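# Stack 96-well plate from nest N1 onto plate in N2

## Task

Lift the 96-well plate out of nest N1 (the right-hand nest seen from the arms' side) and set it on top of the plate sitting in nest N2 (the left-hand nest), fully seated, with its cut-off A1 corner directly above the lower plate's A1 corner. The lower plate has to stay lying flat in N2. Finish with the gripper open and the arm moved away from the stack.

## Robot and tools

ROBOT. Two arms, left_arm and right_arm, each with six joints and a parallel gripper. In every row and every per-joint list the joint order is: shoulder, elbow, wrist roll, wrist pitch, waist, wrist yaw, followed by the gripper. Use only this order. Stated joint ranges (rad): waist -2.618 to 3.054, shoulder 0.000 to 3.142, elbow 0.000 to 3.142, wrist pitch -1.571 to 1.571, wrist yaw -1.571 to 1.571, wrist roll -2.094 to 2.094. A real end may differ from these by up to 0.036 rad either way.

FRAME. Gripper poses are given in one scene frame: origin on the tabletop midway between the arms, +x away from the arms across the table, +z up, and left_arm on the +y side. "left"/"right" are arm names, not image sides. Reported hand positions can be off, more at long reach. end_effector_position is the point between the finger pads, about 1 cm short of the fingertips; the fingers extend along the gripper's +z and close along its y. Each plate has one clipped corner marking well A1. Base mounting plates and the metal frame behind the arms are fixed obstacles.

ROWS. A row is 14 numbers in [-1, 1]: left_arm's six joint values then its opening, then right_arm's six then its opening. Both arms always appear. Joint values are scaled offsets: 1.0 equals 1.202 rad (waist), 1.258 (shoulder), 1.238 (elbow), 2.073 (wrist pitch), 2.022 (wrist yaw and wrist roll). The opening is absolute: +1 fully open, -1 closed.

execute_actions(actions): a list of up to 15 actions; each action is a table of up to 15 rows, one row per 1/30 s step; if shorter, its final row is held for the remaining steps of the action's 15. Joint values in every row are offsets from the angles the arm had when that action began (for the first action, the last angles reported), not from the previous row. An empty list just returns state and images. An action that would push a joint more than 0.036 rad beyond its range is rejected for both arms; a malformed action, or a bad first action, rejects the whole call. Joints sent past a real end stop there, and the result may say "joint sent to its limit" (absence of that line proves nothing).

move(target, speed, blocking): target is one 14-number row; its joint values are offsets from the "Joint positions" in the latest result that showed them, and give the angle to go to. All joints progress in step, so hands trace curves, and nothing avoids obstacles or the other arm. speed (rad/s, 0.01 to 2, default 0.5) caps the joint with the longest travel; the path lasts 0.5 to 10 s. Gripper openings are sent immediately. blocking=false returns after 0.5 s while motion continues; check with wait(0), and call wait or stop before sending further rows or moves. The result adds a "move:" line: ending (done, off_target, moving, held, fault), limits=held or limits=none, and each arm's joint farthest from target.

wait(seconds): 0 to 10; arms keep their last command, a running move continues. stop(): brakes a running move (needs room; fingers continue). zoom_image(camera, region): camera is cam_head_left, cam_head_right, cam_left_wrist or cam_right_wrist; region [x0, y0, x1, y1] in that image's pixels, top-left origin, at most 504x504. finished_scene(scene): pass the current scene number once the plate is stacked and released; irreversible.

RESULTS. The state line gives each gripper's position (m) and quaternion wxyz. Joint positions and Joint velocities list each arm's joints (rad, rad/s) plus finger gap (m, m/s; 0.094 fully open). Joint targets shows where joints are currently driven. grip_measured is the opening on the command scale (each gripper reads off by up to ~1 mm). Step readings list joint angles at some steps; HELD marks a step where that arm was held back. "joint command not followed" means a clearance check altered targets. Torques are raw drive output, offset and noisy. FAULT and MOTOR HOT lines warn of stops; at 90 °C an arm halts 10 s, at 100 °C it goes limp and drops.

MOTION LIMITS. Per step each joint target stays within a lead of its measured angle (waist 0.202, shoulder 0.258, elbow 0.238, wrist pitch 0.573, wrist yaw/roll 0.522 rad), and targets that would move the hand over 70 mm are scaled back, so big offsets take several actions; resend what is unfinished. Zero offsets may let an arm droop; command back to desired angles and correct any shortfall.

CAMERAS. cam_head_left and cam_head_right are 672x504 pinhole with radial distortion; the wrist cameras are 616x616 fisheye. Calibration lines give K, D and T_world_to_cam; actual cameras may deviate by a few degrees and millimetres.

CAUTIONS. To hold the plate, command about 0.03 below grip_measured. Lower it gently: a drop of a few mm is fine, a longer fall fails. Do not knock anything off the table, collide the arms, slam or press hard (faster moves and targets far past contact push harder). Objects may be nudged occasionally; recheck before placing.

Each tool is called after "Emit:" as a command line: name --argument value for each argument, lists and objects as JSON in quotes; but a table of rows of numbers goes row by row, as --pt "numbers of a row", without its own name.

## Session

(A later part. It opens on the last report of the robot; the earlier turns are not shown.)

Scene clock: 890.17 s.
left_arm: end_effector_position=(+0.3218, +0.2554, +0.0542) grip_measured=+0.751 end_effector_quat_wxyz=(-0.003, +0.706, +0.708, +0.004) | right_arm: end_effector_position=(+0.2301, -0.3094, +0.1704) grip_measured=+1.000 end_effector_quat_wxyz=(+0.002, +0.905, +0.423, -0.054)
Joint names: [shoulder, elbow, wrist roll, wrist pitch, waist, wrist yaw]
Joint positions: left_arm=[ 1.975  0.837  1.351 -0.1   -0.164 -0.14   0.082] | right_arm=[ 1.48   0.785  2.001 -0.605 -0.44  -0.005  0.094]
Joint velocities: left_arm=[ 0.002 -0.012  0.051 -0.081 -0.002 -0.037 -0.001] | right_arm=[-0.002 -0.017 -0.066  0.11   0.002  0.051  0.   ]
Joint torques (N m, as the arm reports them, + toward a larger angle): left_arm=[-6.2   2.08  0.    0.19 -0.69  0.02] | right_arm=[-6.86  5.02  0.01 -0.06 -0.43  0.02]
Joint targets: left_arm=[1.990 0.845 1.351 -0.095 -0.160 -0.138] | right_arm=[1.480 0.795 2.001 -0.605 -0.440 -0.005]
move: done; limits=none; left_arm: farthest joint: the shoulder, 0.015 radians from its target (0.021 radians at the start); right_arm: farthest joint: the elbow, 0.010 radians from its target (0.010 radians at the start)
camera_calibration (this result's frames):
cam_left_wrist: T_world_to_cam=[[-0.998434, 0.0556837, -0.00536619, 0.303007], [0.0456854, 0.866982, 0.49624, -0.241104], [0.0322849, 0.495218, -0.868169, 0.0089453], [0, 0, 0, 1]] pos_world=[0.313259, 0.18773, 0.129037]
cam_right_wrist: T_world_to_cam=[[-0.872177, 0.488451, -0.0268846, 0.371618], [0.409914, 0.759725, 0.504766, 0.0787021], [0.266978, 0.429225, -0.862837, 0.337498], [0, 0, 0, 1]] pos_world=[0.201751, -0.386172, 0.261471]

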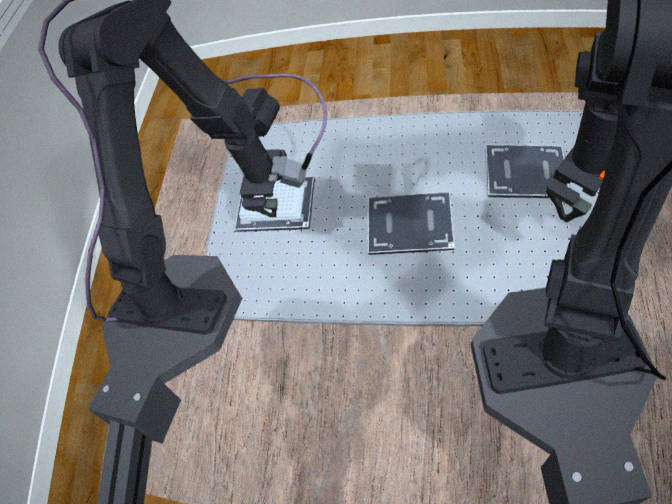

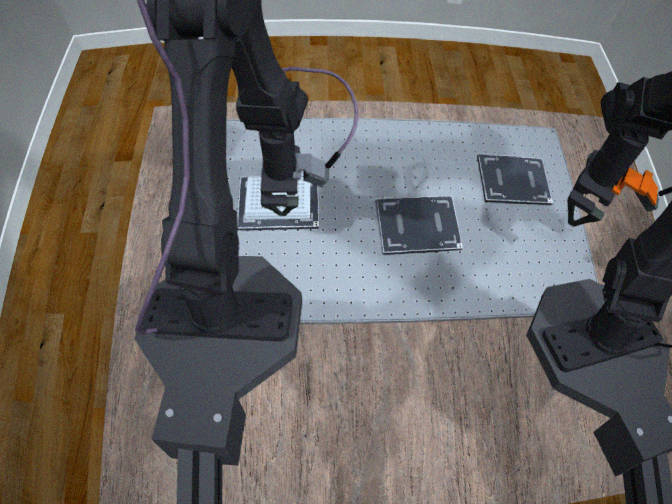

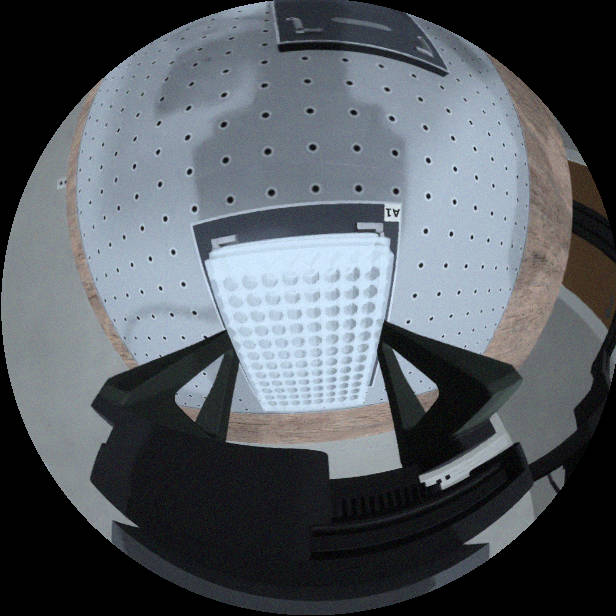

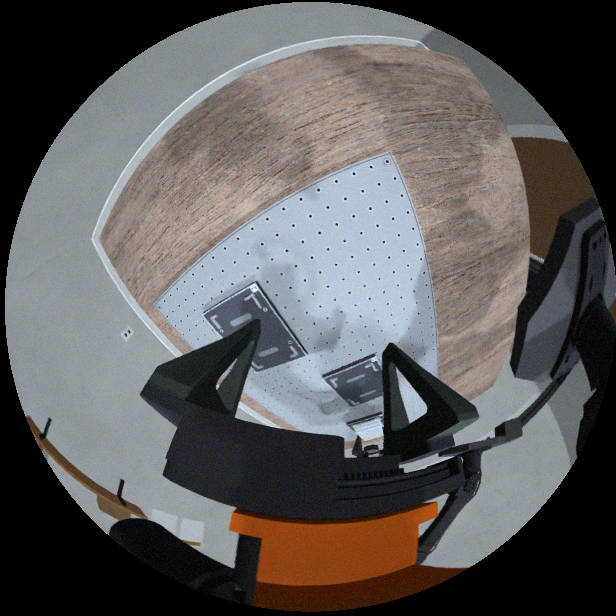

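Emit:
move --target '[0.004,0.0065,0,0,0.003,0.003,0.78, 0,0.008,0,0,0,0,1.0]' --speed 0.02

Emit:
zoom_image --camera "cam_left_wrist" --region '[180,200,430,420]'

Scene clock: 914.33 s.
left_arm: end_effector_position=(+0.3218, +0.2554, +0.0542) grip_measured=+0.785 end_effector_quat_wxyz=(-0.003, +0.706, +0.708, +0.004) | right_arm: end_effector_position=(+0.2301, -0.3094, +0.1704) grip_measured=+1.000 end_effector_quat_wxyz=(+0.002, +0.905, +0.423, -0.054)
Joint names: [shoulder, elbow, wrist roll, wrist pitch, waist, wrist yaw]
Joint positions: left_arm=[ 1.975  0.837  1.351 -0.1   -0.164 -0.14   0.084] | right_arm=[ 1.48   0.785  2.001 -0.605 -0.44  -0.005  0.094]
Joint velocities: left_arm=[-0.017 -0.007  0.022  0.022 -0.012  0.022  0.001] | right_arm=[ 0.002  0.012 -0.037  0.007 -0.012 -0.007  0.   ]
Joint torques (N m, as the arm reports them, + toward a larger angle): left_arm=[-6.89  2.08  0.    0.14 -0.69  0.06] | right_arm=[-6.86  5.    0.02 -0.05 -0.44  0.01]
Joint targets: left_arm=[1.980 0.845 1.351 -0.100 -0.160 -0.134] | right_arm=[1.480 0.795 2.001 -0.605 -0.440 -0.005]
move: done; limits=none; left_arm: farthest joint: the elbow, 0.008 radians from its target (0.008 radians at the start); right_arm: farthest joint: the elbow, 0.010 radians from its target (0.010 radians at the start)
camera_calibration (this result's frames):
cam_left_wrist: T_world_to_cam=[[-0.998434, 0.0556837, -0.00536619, 0.303007], [0.0456854, 0.866982, 0.49624, -0.241104], [0.0322849, 0.495218, -0.868169, 0.0089453], [0, 0, 0, 1]] pos_world=[0.313259, 0.18773, 0.129037]
cam_right_wrist: T_world_to_cam=[[-0.872177, 0.488451, -0.0268846, 0.371618], [0.409914, 0.759725, 0.504766, 0.0787021], [0.266978, 0.429225, -0.862837, 0.337498], [0, 0, 0, 1]] pos_world=[0.201751, -0.386172, 0.261471]

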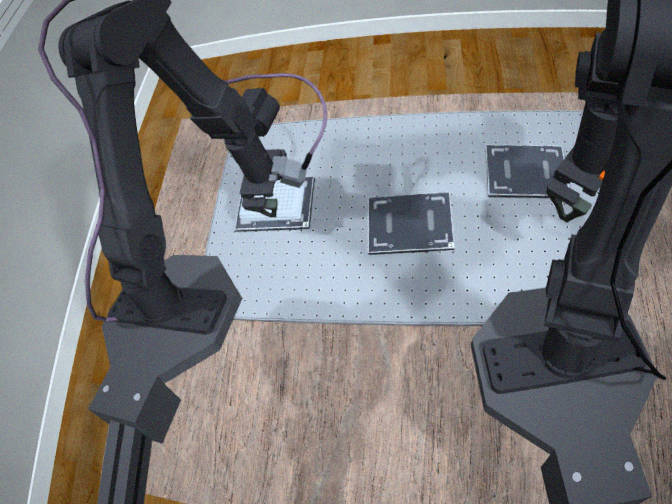

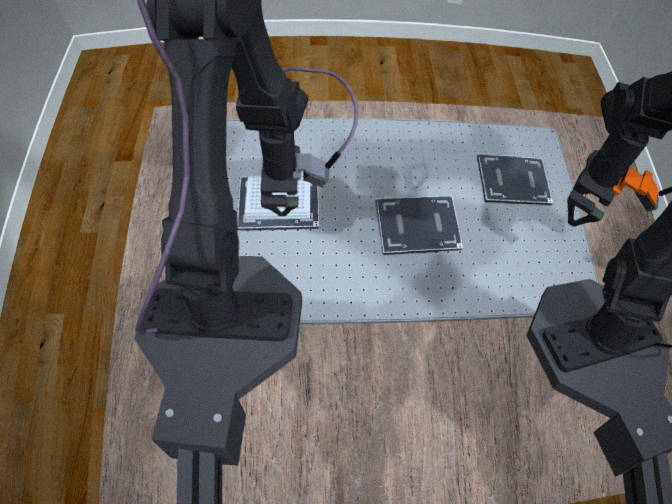

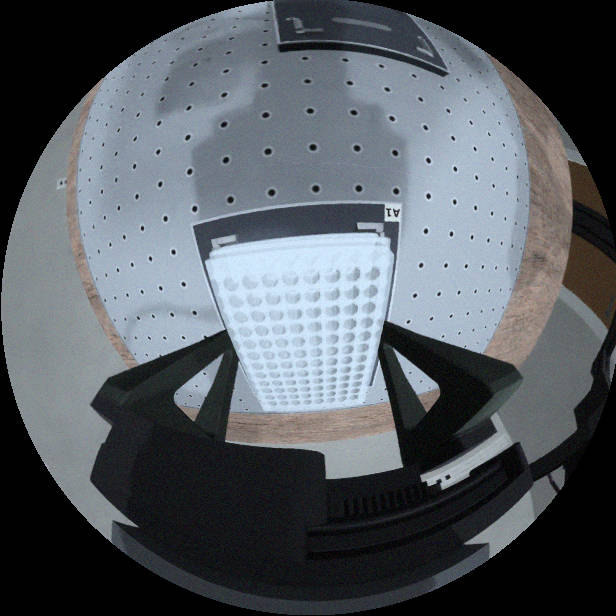

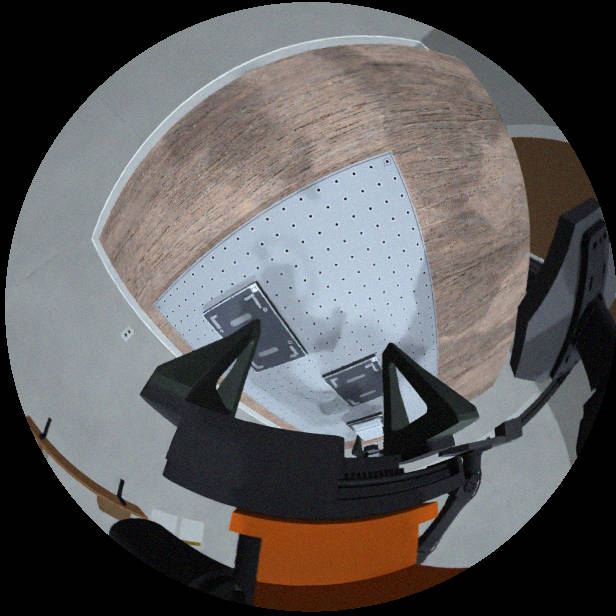

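Region (180, 200, 430, 420) of cam_left_wrist's 616x616 image, scaled by 2.016, with more detail than that image has; it fills the top 444 rows of this view, and the rest is white.

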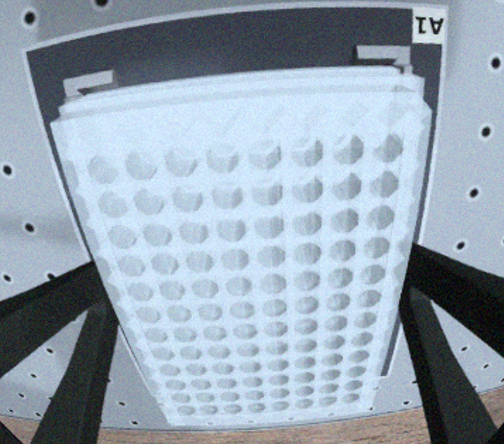

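Emit:
zoom_image --camera "cam_left_wrist" --region '[280,220,350,280]'

Emit:
zoom_image --camera "cam_left_wrist" --region '[195,220,265,280]'

Emit:
zoom_image --camera "cam_left_wrist" --region '[345,215,415,275]'

Region (280, 220, 350, 280) of cam_left_wrist's 616x616 image, scaled by 7.200, with more detail than that image has; it fills the top 432 rows of this view, and the rest is white.

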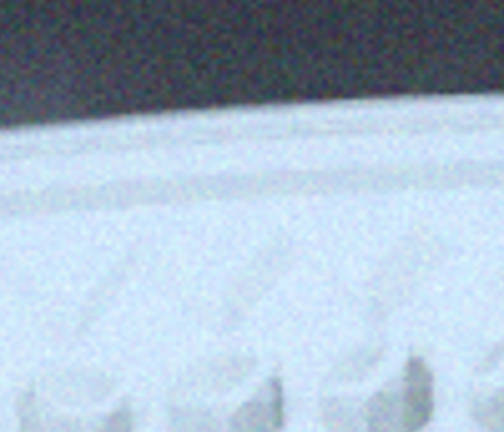

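Region (195, 220, 265, 280) of cam_left_wrist's 616x616 image, scaled by 7.200, with more detail than that image has; it fills the top 432 rows of this view, and the rest is white.

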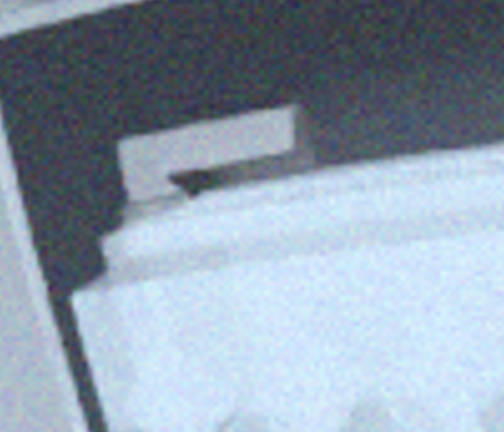

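Region (345, 215, 415, 275) of cam_left_wrist's 616x616 image, scaled by 7.200, with more detail than that image has; it fills the top 432 rows of this view, and the rest is white.

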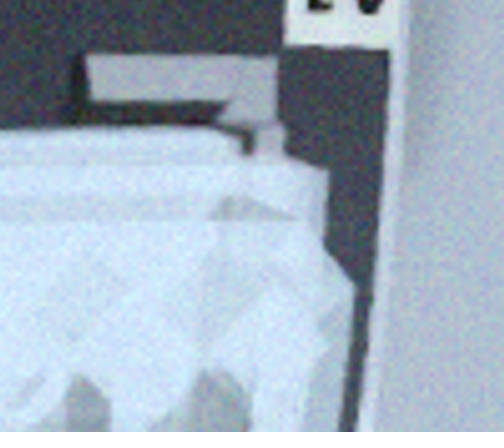

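Emit:
move --target '[0.004,0.0065,0,0,0.003,0.003,1.0, 0,0.008,0,0,0,0,1.0]' --speed 0.02

Scene clock: 920.70 s.
left_arm: end_effector_position=(+0.3219, +0.2554, +0.0542) grip_measured=+1.000 end_effector_quat_wxyz=(-0.003, +0.706, +0.708, +0.004) | right_arm: end_effector_position=(+0.2301, -0.3094, +0.1704) grip_measured=+1.000 end_effector_quat_wxyz=(+0.002, +0.905, +0.423, -0.054)
Joint names: [shoulder, elbow, wrist roll, wrist pitch, waist, wrist yaw]
Joint positions: left_arm=[ 1.975  0.837  1.351 -0.099 -0.164 -0.14   0.094] | right_arm=[ 1.48   0.785  2.001 -0.605 -0.44  -0.005  0.094]
Joint velocities: left_arm=[ 0.002  0.007 -0.022  0.022  0.002  0.022  0.   ] | right_arm=[-0.002 -0.002 -0.007 -0.022  0.012  0.066  0.   ]
Joint torques (N m, as the arm reports them, + toward a larger angle): left_arm=[-6.96  2.05  0.    0.13 -0.69  0.06] | right_arm=[-6.91  4.99  0.01 -0.05 -0.42  0.02]
Joint targets: left_arm=[1.980 0.845 1.351 -0.100 -0.160 -0.134] | right_arm=[1.480 0.795 2.001 -0.605 -0.440 -0.005]
move: done; limits=none; left_arm: farthest joint: the elbow, 0.008 radians from its target (0.008 radians at the start); right_arm: farthest joint: the elbow, 0.010 radians from its target (0.010 radians at the start)
camera_calibration (this result's frames):
cam_left_wrist: T_world_to_cam=[[-0.998435, 0.0556339, -0.00573954, 0.303133], [0.0454593, 0.867025, 0.496187, -0.241026], [0.0325811, 0.495149, -0.868197, 0.00887608], [0, 0, 0, 1]] pos_world=[0.313326, 0.187716, 0.12904]
cam_right_wrist: T_world_to_cam=[[-0.872177, 0.488451, -0.0268846, 0.371618], [0.409914, 0.759725, 0.504766, 0.0787021], [0.266978, 0.429225, -0.862837, 0.337498], [0, 0, 0, 1]] pos_world=[0.201751, -0.386172, 0.261471]

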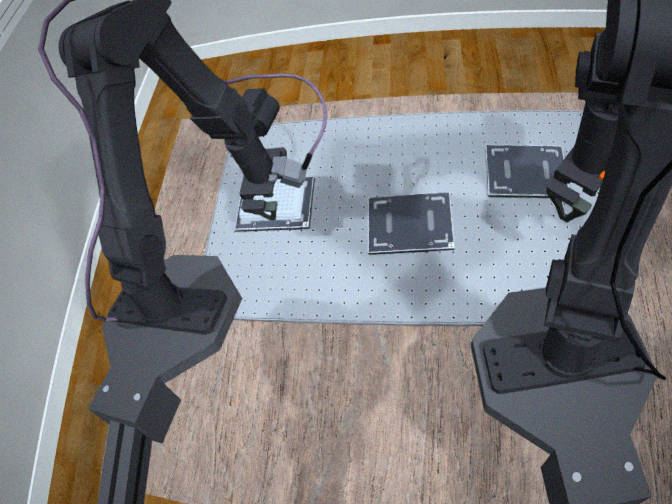

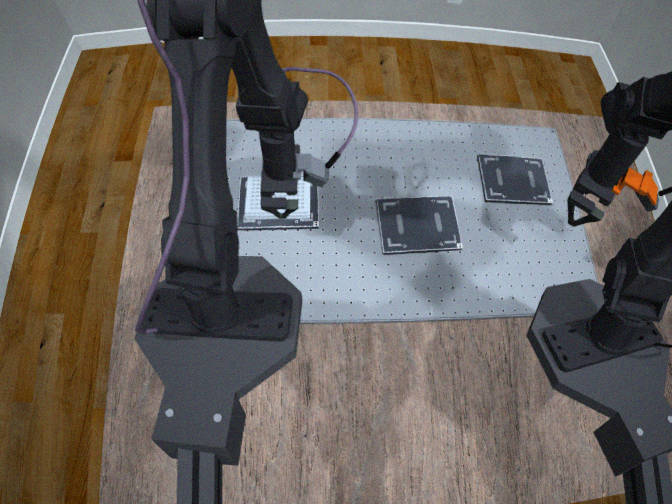

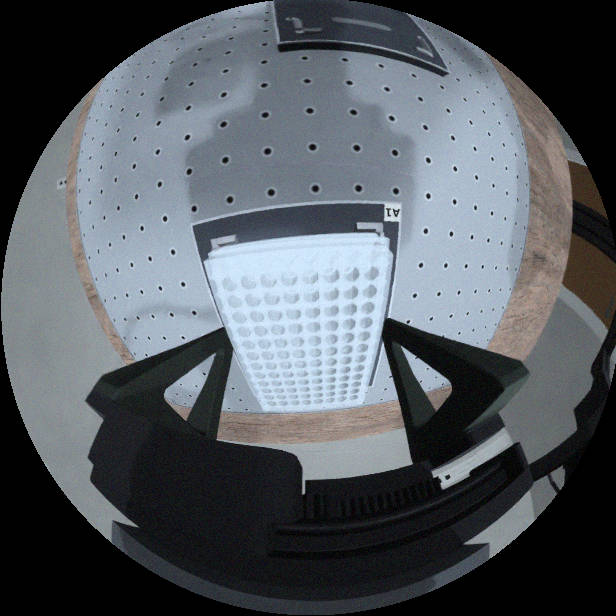

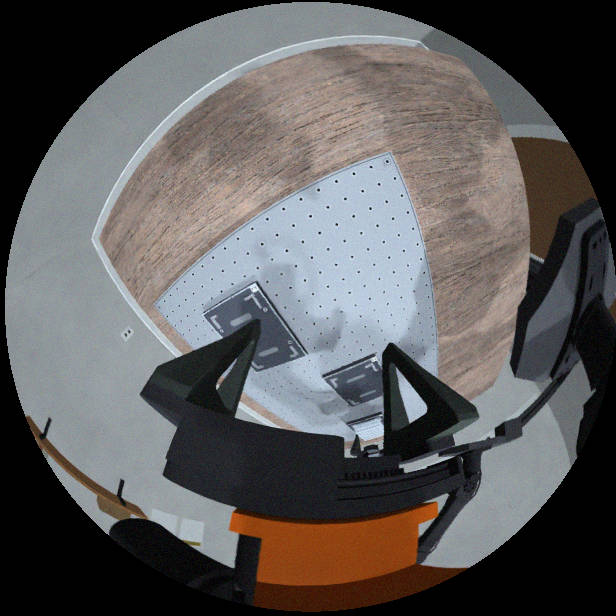

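Emit:
execute_actions --actions '[[[-0.027,0.0065,0,-0.007,0.003,0.003,1.0,0,0.008,0,0,0,0,1.0],[-0.0302,0.0065,0,-0.0092,0.003,0.003,1.0,0,0.008,0,0,0,0,1.0],[-0.0334,0.0065,0,-0.0113,0.003,0.003,1.0,0,0.008,0,0,0,0,1.0],[-0.0366,0.0065,0,-0.0135,0.003,0.003,1.0,0,0.008,0,0,0,0,1.0],[-0.0397,0.0065,0,-0.0157,0.003,0.003,1.0,0,0.008,0,0,0,0,1.0],[-0.0429,0.0065,0,-0.0178,0.003,0.003,1.0,0,0.008,0,0,0,0,1.0],[-0.0461,0.0065,0,-0.02,0.003,0.003,1.0,0,0.008,0,0,0,0,1.0],[-0.0493,0.0065,0,-0.0222,0.003,0.003,1.0,0,0.008,0,0,0,0,1.0],[-0.0525,0.0065,0,-0.0244,0.003,0.003,1.0,0,0.008,0,0,0,0,1.0],[-0.0556,0.0065,0,-0.0265,0.003,0.003,1.0,0,0.008,0,0,0,0,1.0],[-0.0588,0.0065,0,-0.0287,0.003,0.003,1.0,0,0.008,0,0,0,0,1.0],[-0.062,0.0065,0,-0.0309,0.003,0.003,1.0,0,0.008,0,0,0,0,1.0],[-0.0652,0.0065,0,-0.033,0.003,0.003,1.0,0,0.008,0,0,0,0,1.0],[-0.0684,0.0065,0,-0.0352,0.003,0.003,1.0,0,0.008,0,0,0,0,1.0],[-0.0715,0.0065,0,-0.0374,0.003,0.003,1.0,0,0.008,0,0,0,0,1.0]]]'

Scene clock: 938.90 s.
left_arm: end_effector_position=(+0.3276, +0.2562, +0.0697) grip_measured=+1.000 end_effector_quat_wxyz=(+0.003, +0.705, +0.709, +0.008) | right_arm: end_effector_position=(+0.2301, -0.3094, +0.1704) grip_measured=+1.000 end_effector_quat_wxyz=(+0.002, +0.905, +0.423, -0.054)
Joint names: [shoulder, elbow, wrist roll, wrist pitch, waist, wrist yaw]
Joint positions: left_arm=[ 1.916  0.837  1.351 -0.145 -0.164 -0.14   0.094] | right_arm=[ 1.48   0.785  2.001 -0.605 -0.44  -0.005  0.094]
Joint velocities: left_arm=[-0.1   -0.017 -0.007 -0.11  -0.002  0.007  0.   ] | right_arm=[-0.012 -0.007  0.007  0.081  0.022  0.066  0.   ]
Joint torques (N m, as the arm reports them, + toward a larger angle): left_arm=[-8.96  2.42  0.    0.01 -0.67  0.07] | right_arm=[-6.87  4.98  0.01 -0.05 -0.42  0.01]
Joint targets: left_arm=[1.885 0.845 1.351 -0.177 -0.160 -0.134] | right_arm=[1.480 0.795 2.001 -0.605 -0.440 -0.005]
Step readings (joint positions):
0: left_arm=[1.975 0.837 1.351 -0.099 -0.164 -0.140] | right_arm=[1.480 0.785 2.001 -0.605 -0.440 -0.005]
1: left_arm=[1.974 0.837 1.351 -0.100 -0.164 -0.140] | right_arm=[1.480 0.785 2.001 -0.605 -0.440 -0.005]
2: left_arm=[1.971 0.837 1.351 -0.102 -0.164 -0.140] | right_arm=[1.480 0.785 2.001 -0.605 -0.440 -0.005]
4: left_arm=[1.963 0.837 1.351 -0.106 -0.164 -0.140] | right_arm=[1.480 0.785 2.001 -0.605 -0.440 -0.005]
8: left_arm=[1.943 0.837 1.351 -0.117 -0.164 -0.140] | right_arm=[1.480 0.785 2.001 -0.605 -0.440 -0.005]
15: Joint positions above
camera_calibration (this result's frames):
cam_left_wrist: T_world_to_cam=[[-0.998366, 0.0538233, -0.019177, 0.310312], [0.0373321, 0.868551, 0.494192, -0.247211], [0.0432552, 0.492668, -0.869142, 0.0188883], [0, 0, 0, 1]] pos_world=[0.318217, 0.188708, 0.144537]
cam_right_wrist: T_world_to_cam=[[-0.872177, 0.488451, -0.0268846, 0.371618], [0.409914, 0.759725, 0.504766, 0.0787021], [0.266978, 0.429225, -0.862837, 0.337498], [0, 0, 0, 1]] pos_world=[0.201751, -0.386172, 0.261471]

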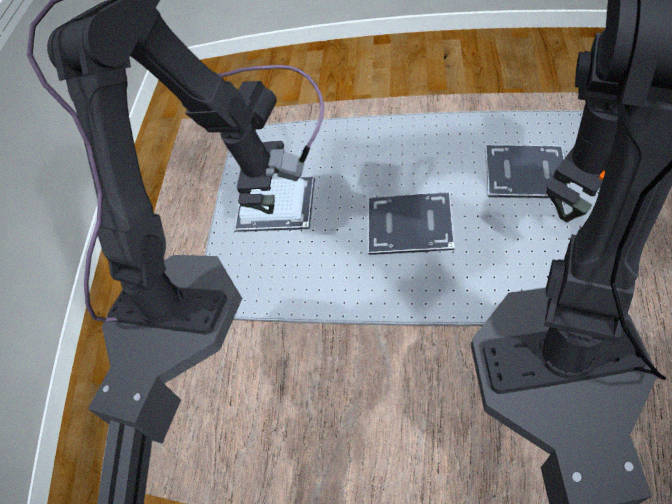

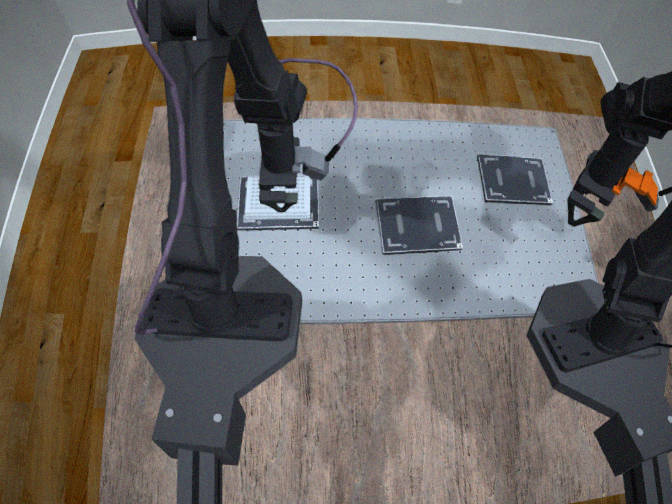

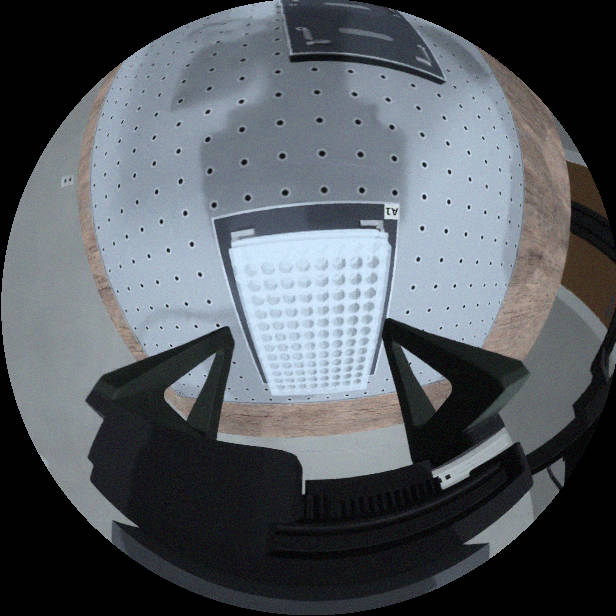

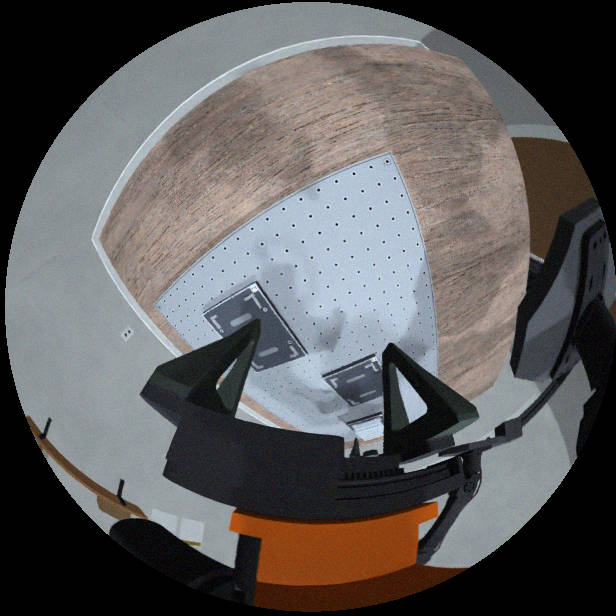

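Emit:
zoom_image --camera "cam_left_wrist" --region '[200,195,420,415]'

Region (200, 195, 420, 415) of cam_left_wrist's 616x616 image, scaled by 2.291, with more detail than that image has.

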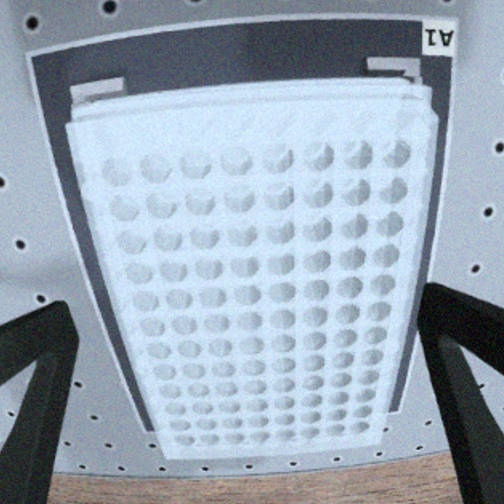

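Emit:
move --target '[-0.125,0.0065,0,-0.068,0.003,0.003,1.0, 0,0.008,0,0,0,0,1.0]' --speed 0.25

Emit:
zoom_image --camera "cam_left_wrist" --region '[220,170,420,370]'

Scene clock: 947.47 s.
left_arm: end_effector_position=(+0.3321, +0.2600, +0.1055) grip_measured=+1.000 end_effector_quat_wxyz=(+0.006, +0.705, +0.709, +0.010) | right_arm: end_effector_position=(+0.2301, -0.3094, +0.1704) grip_measured=+1.000 end_effector_quat_wxyz=(+0.002, +0.905, +0.423, -0.054)
Joint names: [shoulder, elbow, wrist roll, wrist pitch, waist, wrist yaw]
Joint positions: left_arm=[ 1.779  0.837  1.351 -0.272 -0.164 -0.14   0.094] | right_arm=[ 1.48   0.785  2.001 -0.605 -0.44  -0.005  0.094]
Joint velocities: left_arm=[-0.012 -0.007  0.037  0.037 -0.012  0.022  0.   ] | right_arm=[-0.002 -0.007  0.051 -0.037  0.002 -0.037  0.   ]
Joint torques (N m, as the arm reports them, + toward a larger angle): left_arm=[-8.34  2.95  0.    0.02 -0.6   0.06] | right_arm=[-6.87  4.99  0.01 -0.05 -0.4   0.02]
Joint targets: left_arm=[1.759 0.845 1.351 -0.286 -0.160 -0.134] | right_arm=[1.480 0.795 2.001 -0.605 -0.440 -0.005]
move: done; limits=none; left_arm: farthest joint: the shoulder, 0.020 radians from its target (0.148 radians at the start); right_arm: farthest joint: the elbow, 0.010 radians from its target (0.010 radians at the start)
camera_calibration (this result's frames):
cam_left_wrist: T_world_to_cam=[[-0.99822, 0.0525944, -0.0281313, 0.316441], [0.0319276, 0.869557, 0.492799, -0.266742], [0.0503803, 0.491024, -0.869688, 0.0461203], [0, 0, 0, 1]] pos_world=[0.32207, 0.192658, 0.180462]
cam_right_wrist: T_world_to_cam=[[-0.872177, 0.488451, -0.0268846, 0.371618], [0.409914, 0.759725, 0.504766, 0.0787021], [0.266978, 0.429225, -0.862837, 0.337498], [0, 0, 0, 1]] pos_world=[0.201751, -0.386172, 0.261471]

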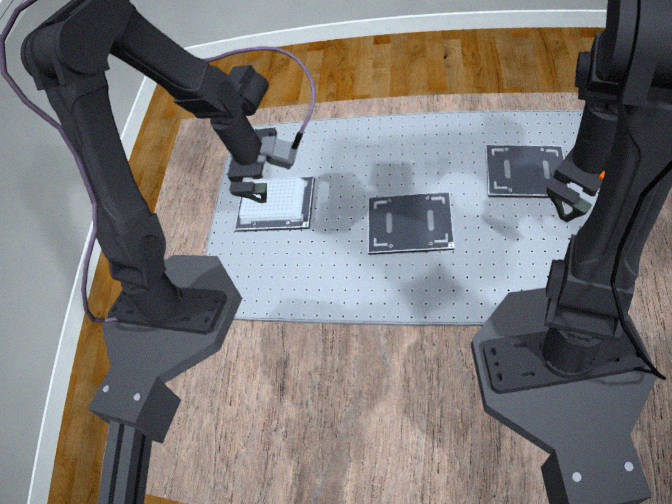

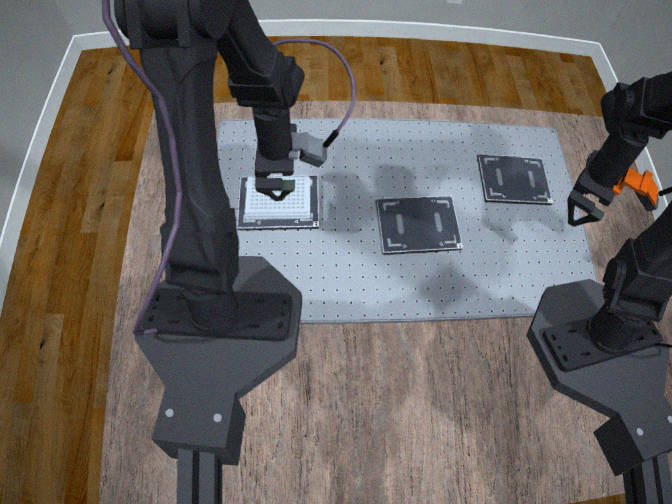

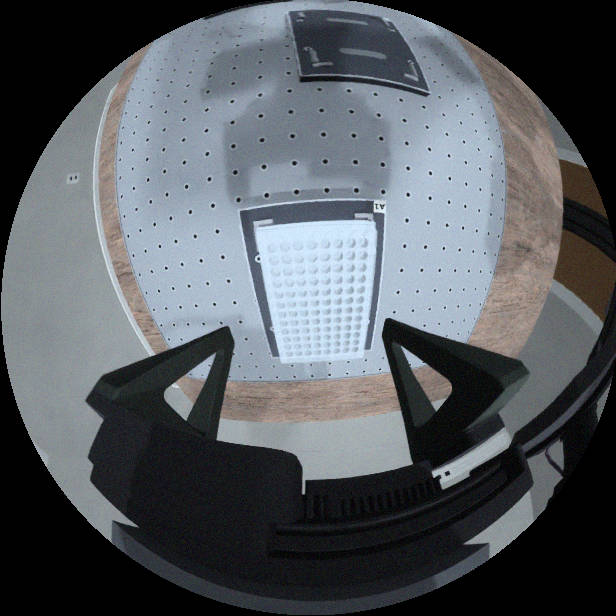

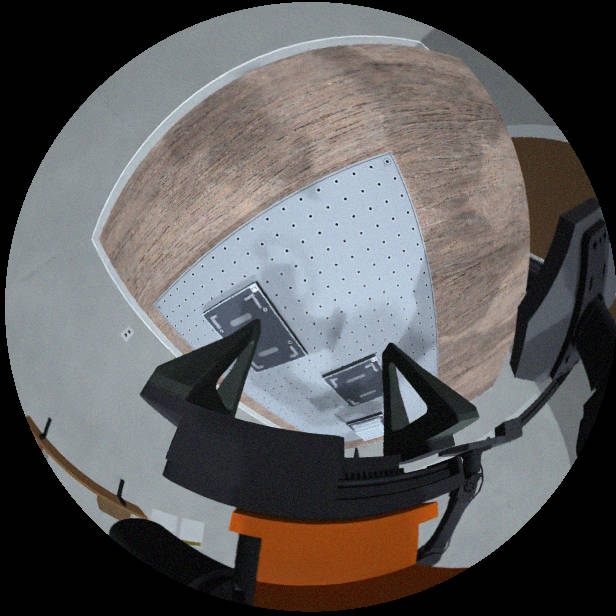

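Region (220, 170, 420, 370) of cam_left_wrist's 616x616 image, scaled by 2.520, with more detail than that image has.

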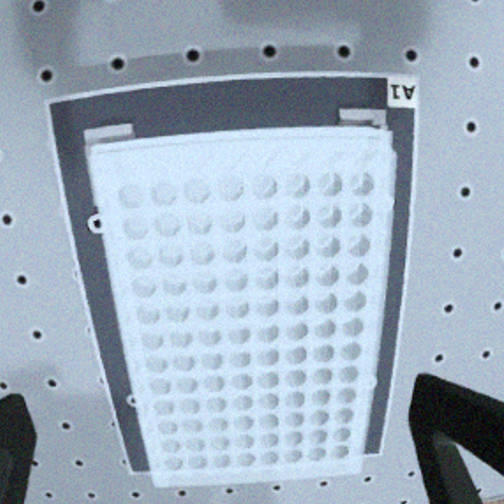

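Emit:
zoom_image --camera "cam_head_left" --region '[225,165,325,240]'

Emit:
zoom_image --camera "cam_head_right" --region '[228,165,328,240]'

Region (225, 165, 325, 240) of cam_head_left's 672x504 image, scaled by 5.040, with more detail than that image has; it fills the top 378 rows of this view, and the rest is white.

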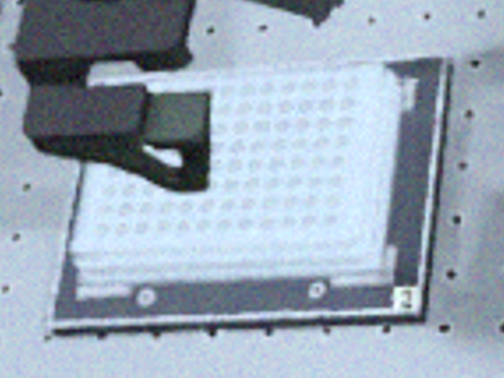

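Region (228, 165, 328, 240) of cam_head_right's 672x504 image, scaled by 5.040, with more detail than that image has; it fills the top 378 rows of this view, and the rest is white.

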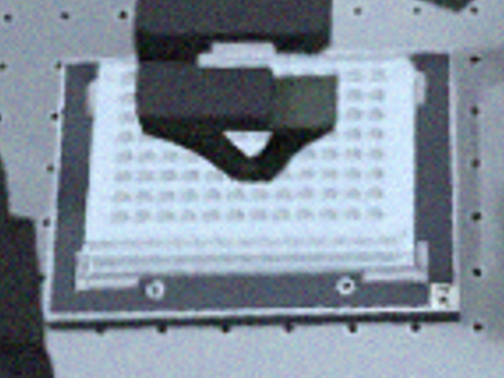

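Emit:
zoom_image --camera "cam_head_right" --region '[238,205,278,230]'

Emit:
zoom_image --camera "cam_head_right" --region '[285,205,325,230]'

Emit:
zoom_image --camera "cam_head_left" --region '[285,170,325,230]'

Region (238, 205, 278, 230) of cam_head_right's 672x504 image, scaled by 12.600, with more detail than that image has; it fills the top 315 rows of this view, and the rest is white.

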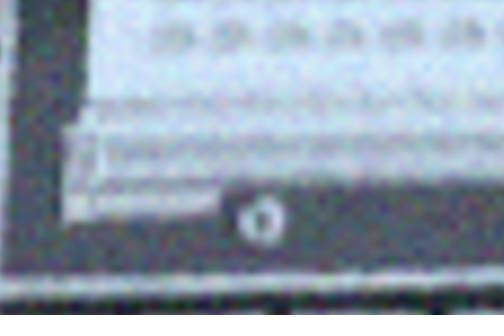

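Region (285, 205, 325, 230) of cam_head_right's 672x504 image, scaled by 12.600, with more detail than that image has; it fills the top 315 rows of this view, and the rest is white.

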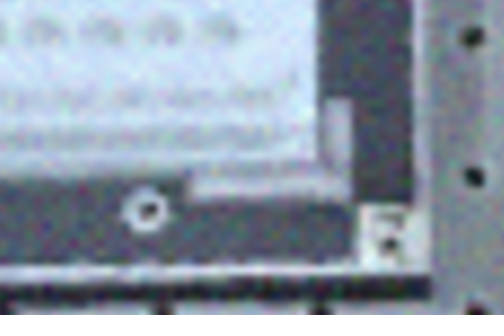

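Region (285, 170, 325, 230) of cam_head_left's 672x504 image, scaled by 8.400, with more detail than that image has.

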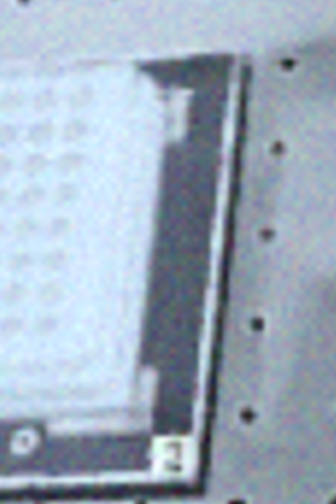

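Emit:
move --target '[0,-0.32,0,0.19,0.003,0.003,1.0, 0,0.008,0,0,0,0,1.0]' --speed 0.4

Scene clock: 979.57 s.
left_arm: end_effector_position=(+0.2451, +0.2750, +0.0737) grip_measured=+1.000 end_effector_quat_wxyz=(+0.009, +0.705, +0.709, +0.012) | right_arm: end_effector_position=(+0.2301, -0.3094, +0.1704) grip_measured=+1.000 end_effector_quat_wxyz=(+0.002, +0.905, +0.423, -0.054)
Joint names: [shoulder, elbow, wrist roll, wrist pitch, waist, wrist yaw]
Joint positions: left_arm=[ 1.779  0.457  1.351  0.115 -0.164 -0.14   0.094] | right_arm=[ 1.48   0.785  2.001 -0.605 -0.44  -0.005  0.094]
Joint velocities: left_arm=[ 0.022 -0.002 -0.051 -0.022 -0.002 -0.022  0.   ] | right_arm=[ 0.002 -0.012  0.007 -0.007  0.012  0.081  0.   ]
Joint torques (N m, as the arm reports them, + toward a larger angle): left_arm=[-5.28 -0.32  0.    0.26 -0.43  0.06] | right_arm=[-6.87  5.    0.02 -0.05 -0.43  0.01]
Joint targets: left_arm=[1.779 0.441 1.351 0.122 -0.160 -0.134] | right_arm=[1.480 0.795 2.001 -0.605 -0.440 -0.005]
move: done; limits=none; left_arm: farthest joint: the elbow, 0.016 radians from its target (0.396 radians at the start); right_arm: farthest joint: the elbow, 0.010 radians from its target (0.010 radians at the start)
camera_calibration (this result's frames):
cam_left_wrist: T_world_to_cam=[[-0.998067, 0.0517135, -0.0344715, 0.228594], [0.0281063, 0.870264, 0.491783, -0.260431], [0.0554311, 0.489863, -0.870035, 0.014569], [0, 0, 0, 1]] pos_world=[0.234664, 0.207685, 0.148631]
cam_right_wrist: T_world_to_cam=[[-0.872177, 0.488451, -0.0268846, 0.371618], [0.409914, 0.759725, 0.504766, 0.0787021], [0.266978, 0.429225, -0.862837, 0.337498], [0, 0, 0, 1]] pos_world=[0.201751, -0.386172, 0.261471]

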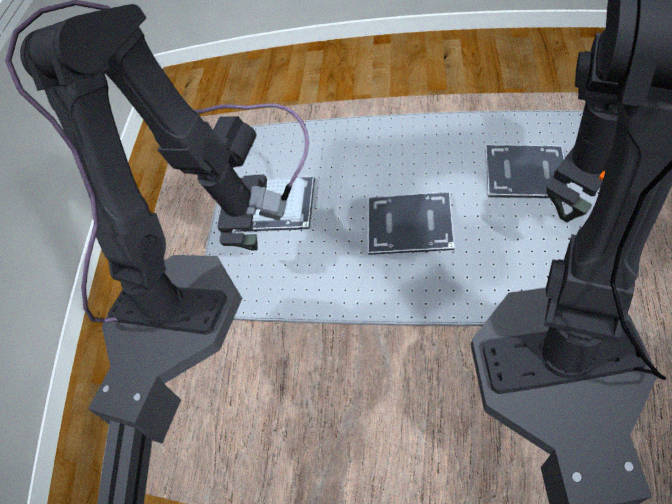

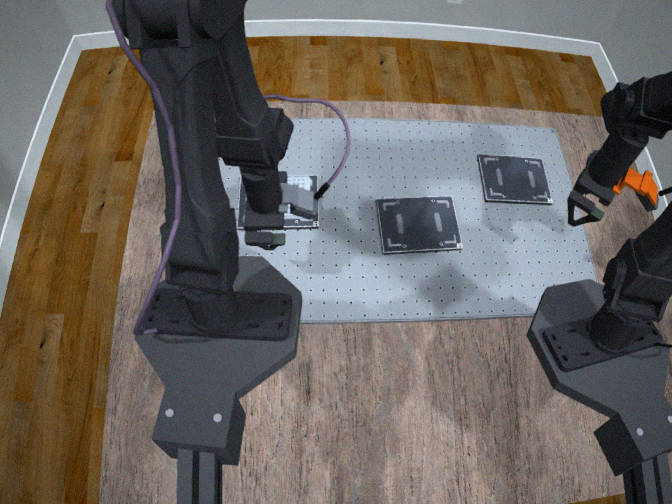

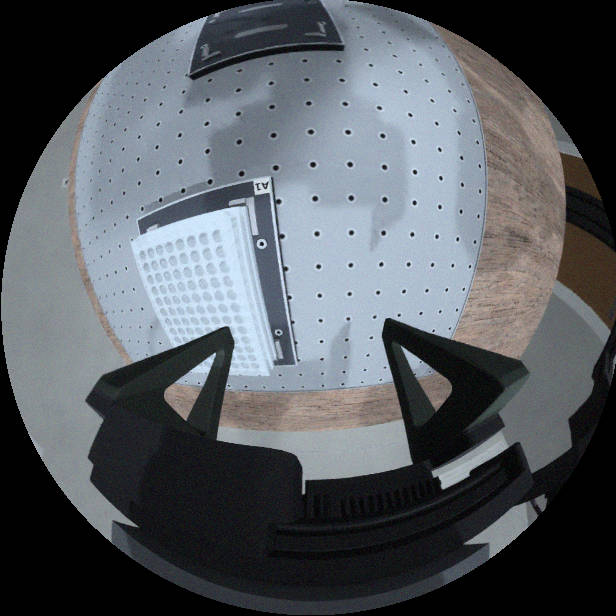

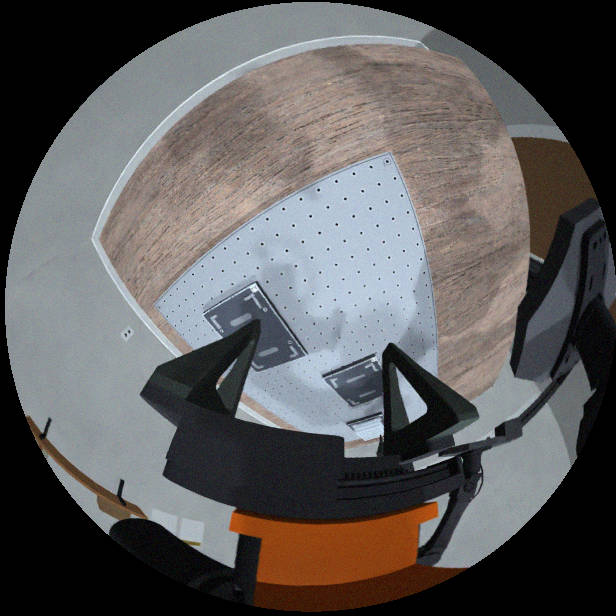

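Emit:
zoom_image --camera "cam_left_wrist" --region '[200,170,320,380]'

Region (200, 170, 320, 380) of cam_left_wrist's 616x616 image, scaled by 2.400, with more detail than that image has; it fills the left 288 columns of this view, and the rest is white.

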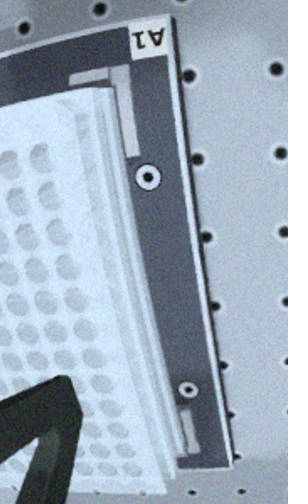

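Emit:
zoom_image --camera "cam_left_wrist" --region '[215,190,275,250]'

Emit:
zoom_image --camera "cam_left_wrist" --region '[240,320,300,380]'

Emit:
zoom_image --camera "cam_left_wrist" --region '[225,250,285,310]'

Region (215, 190, 275, 250) of cam_left_wrist's 616x616 image, scaled by 8.400, with more detail than that image has.

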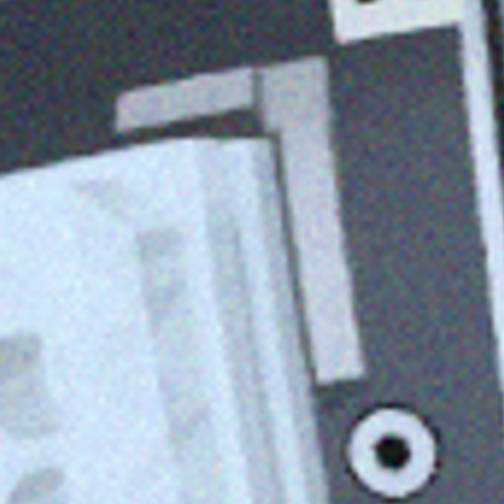

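Region (240, 320, 300, 380) of cam_left_wrist's 616x616 image, scaled by 8.400, with more detail than that image has.

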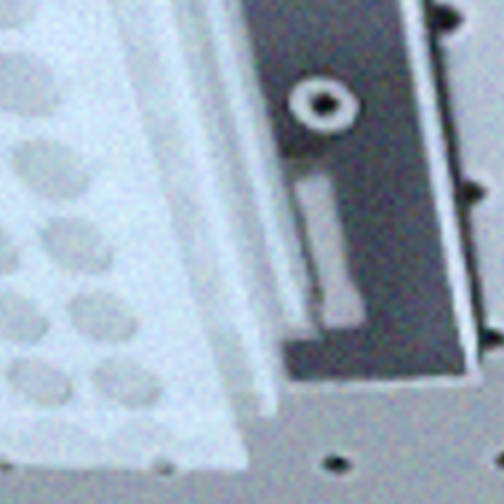

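Region (225, 250, 285, 310) of cam_left_wrist's 616x616 image, scaled by 8.400, with more detail than that image has.

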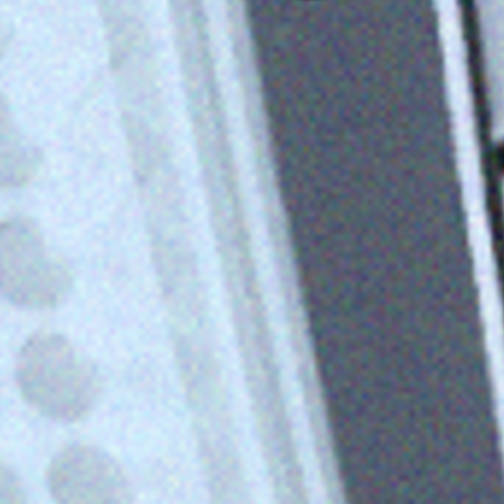

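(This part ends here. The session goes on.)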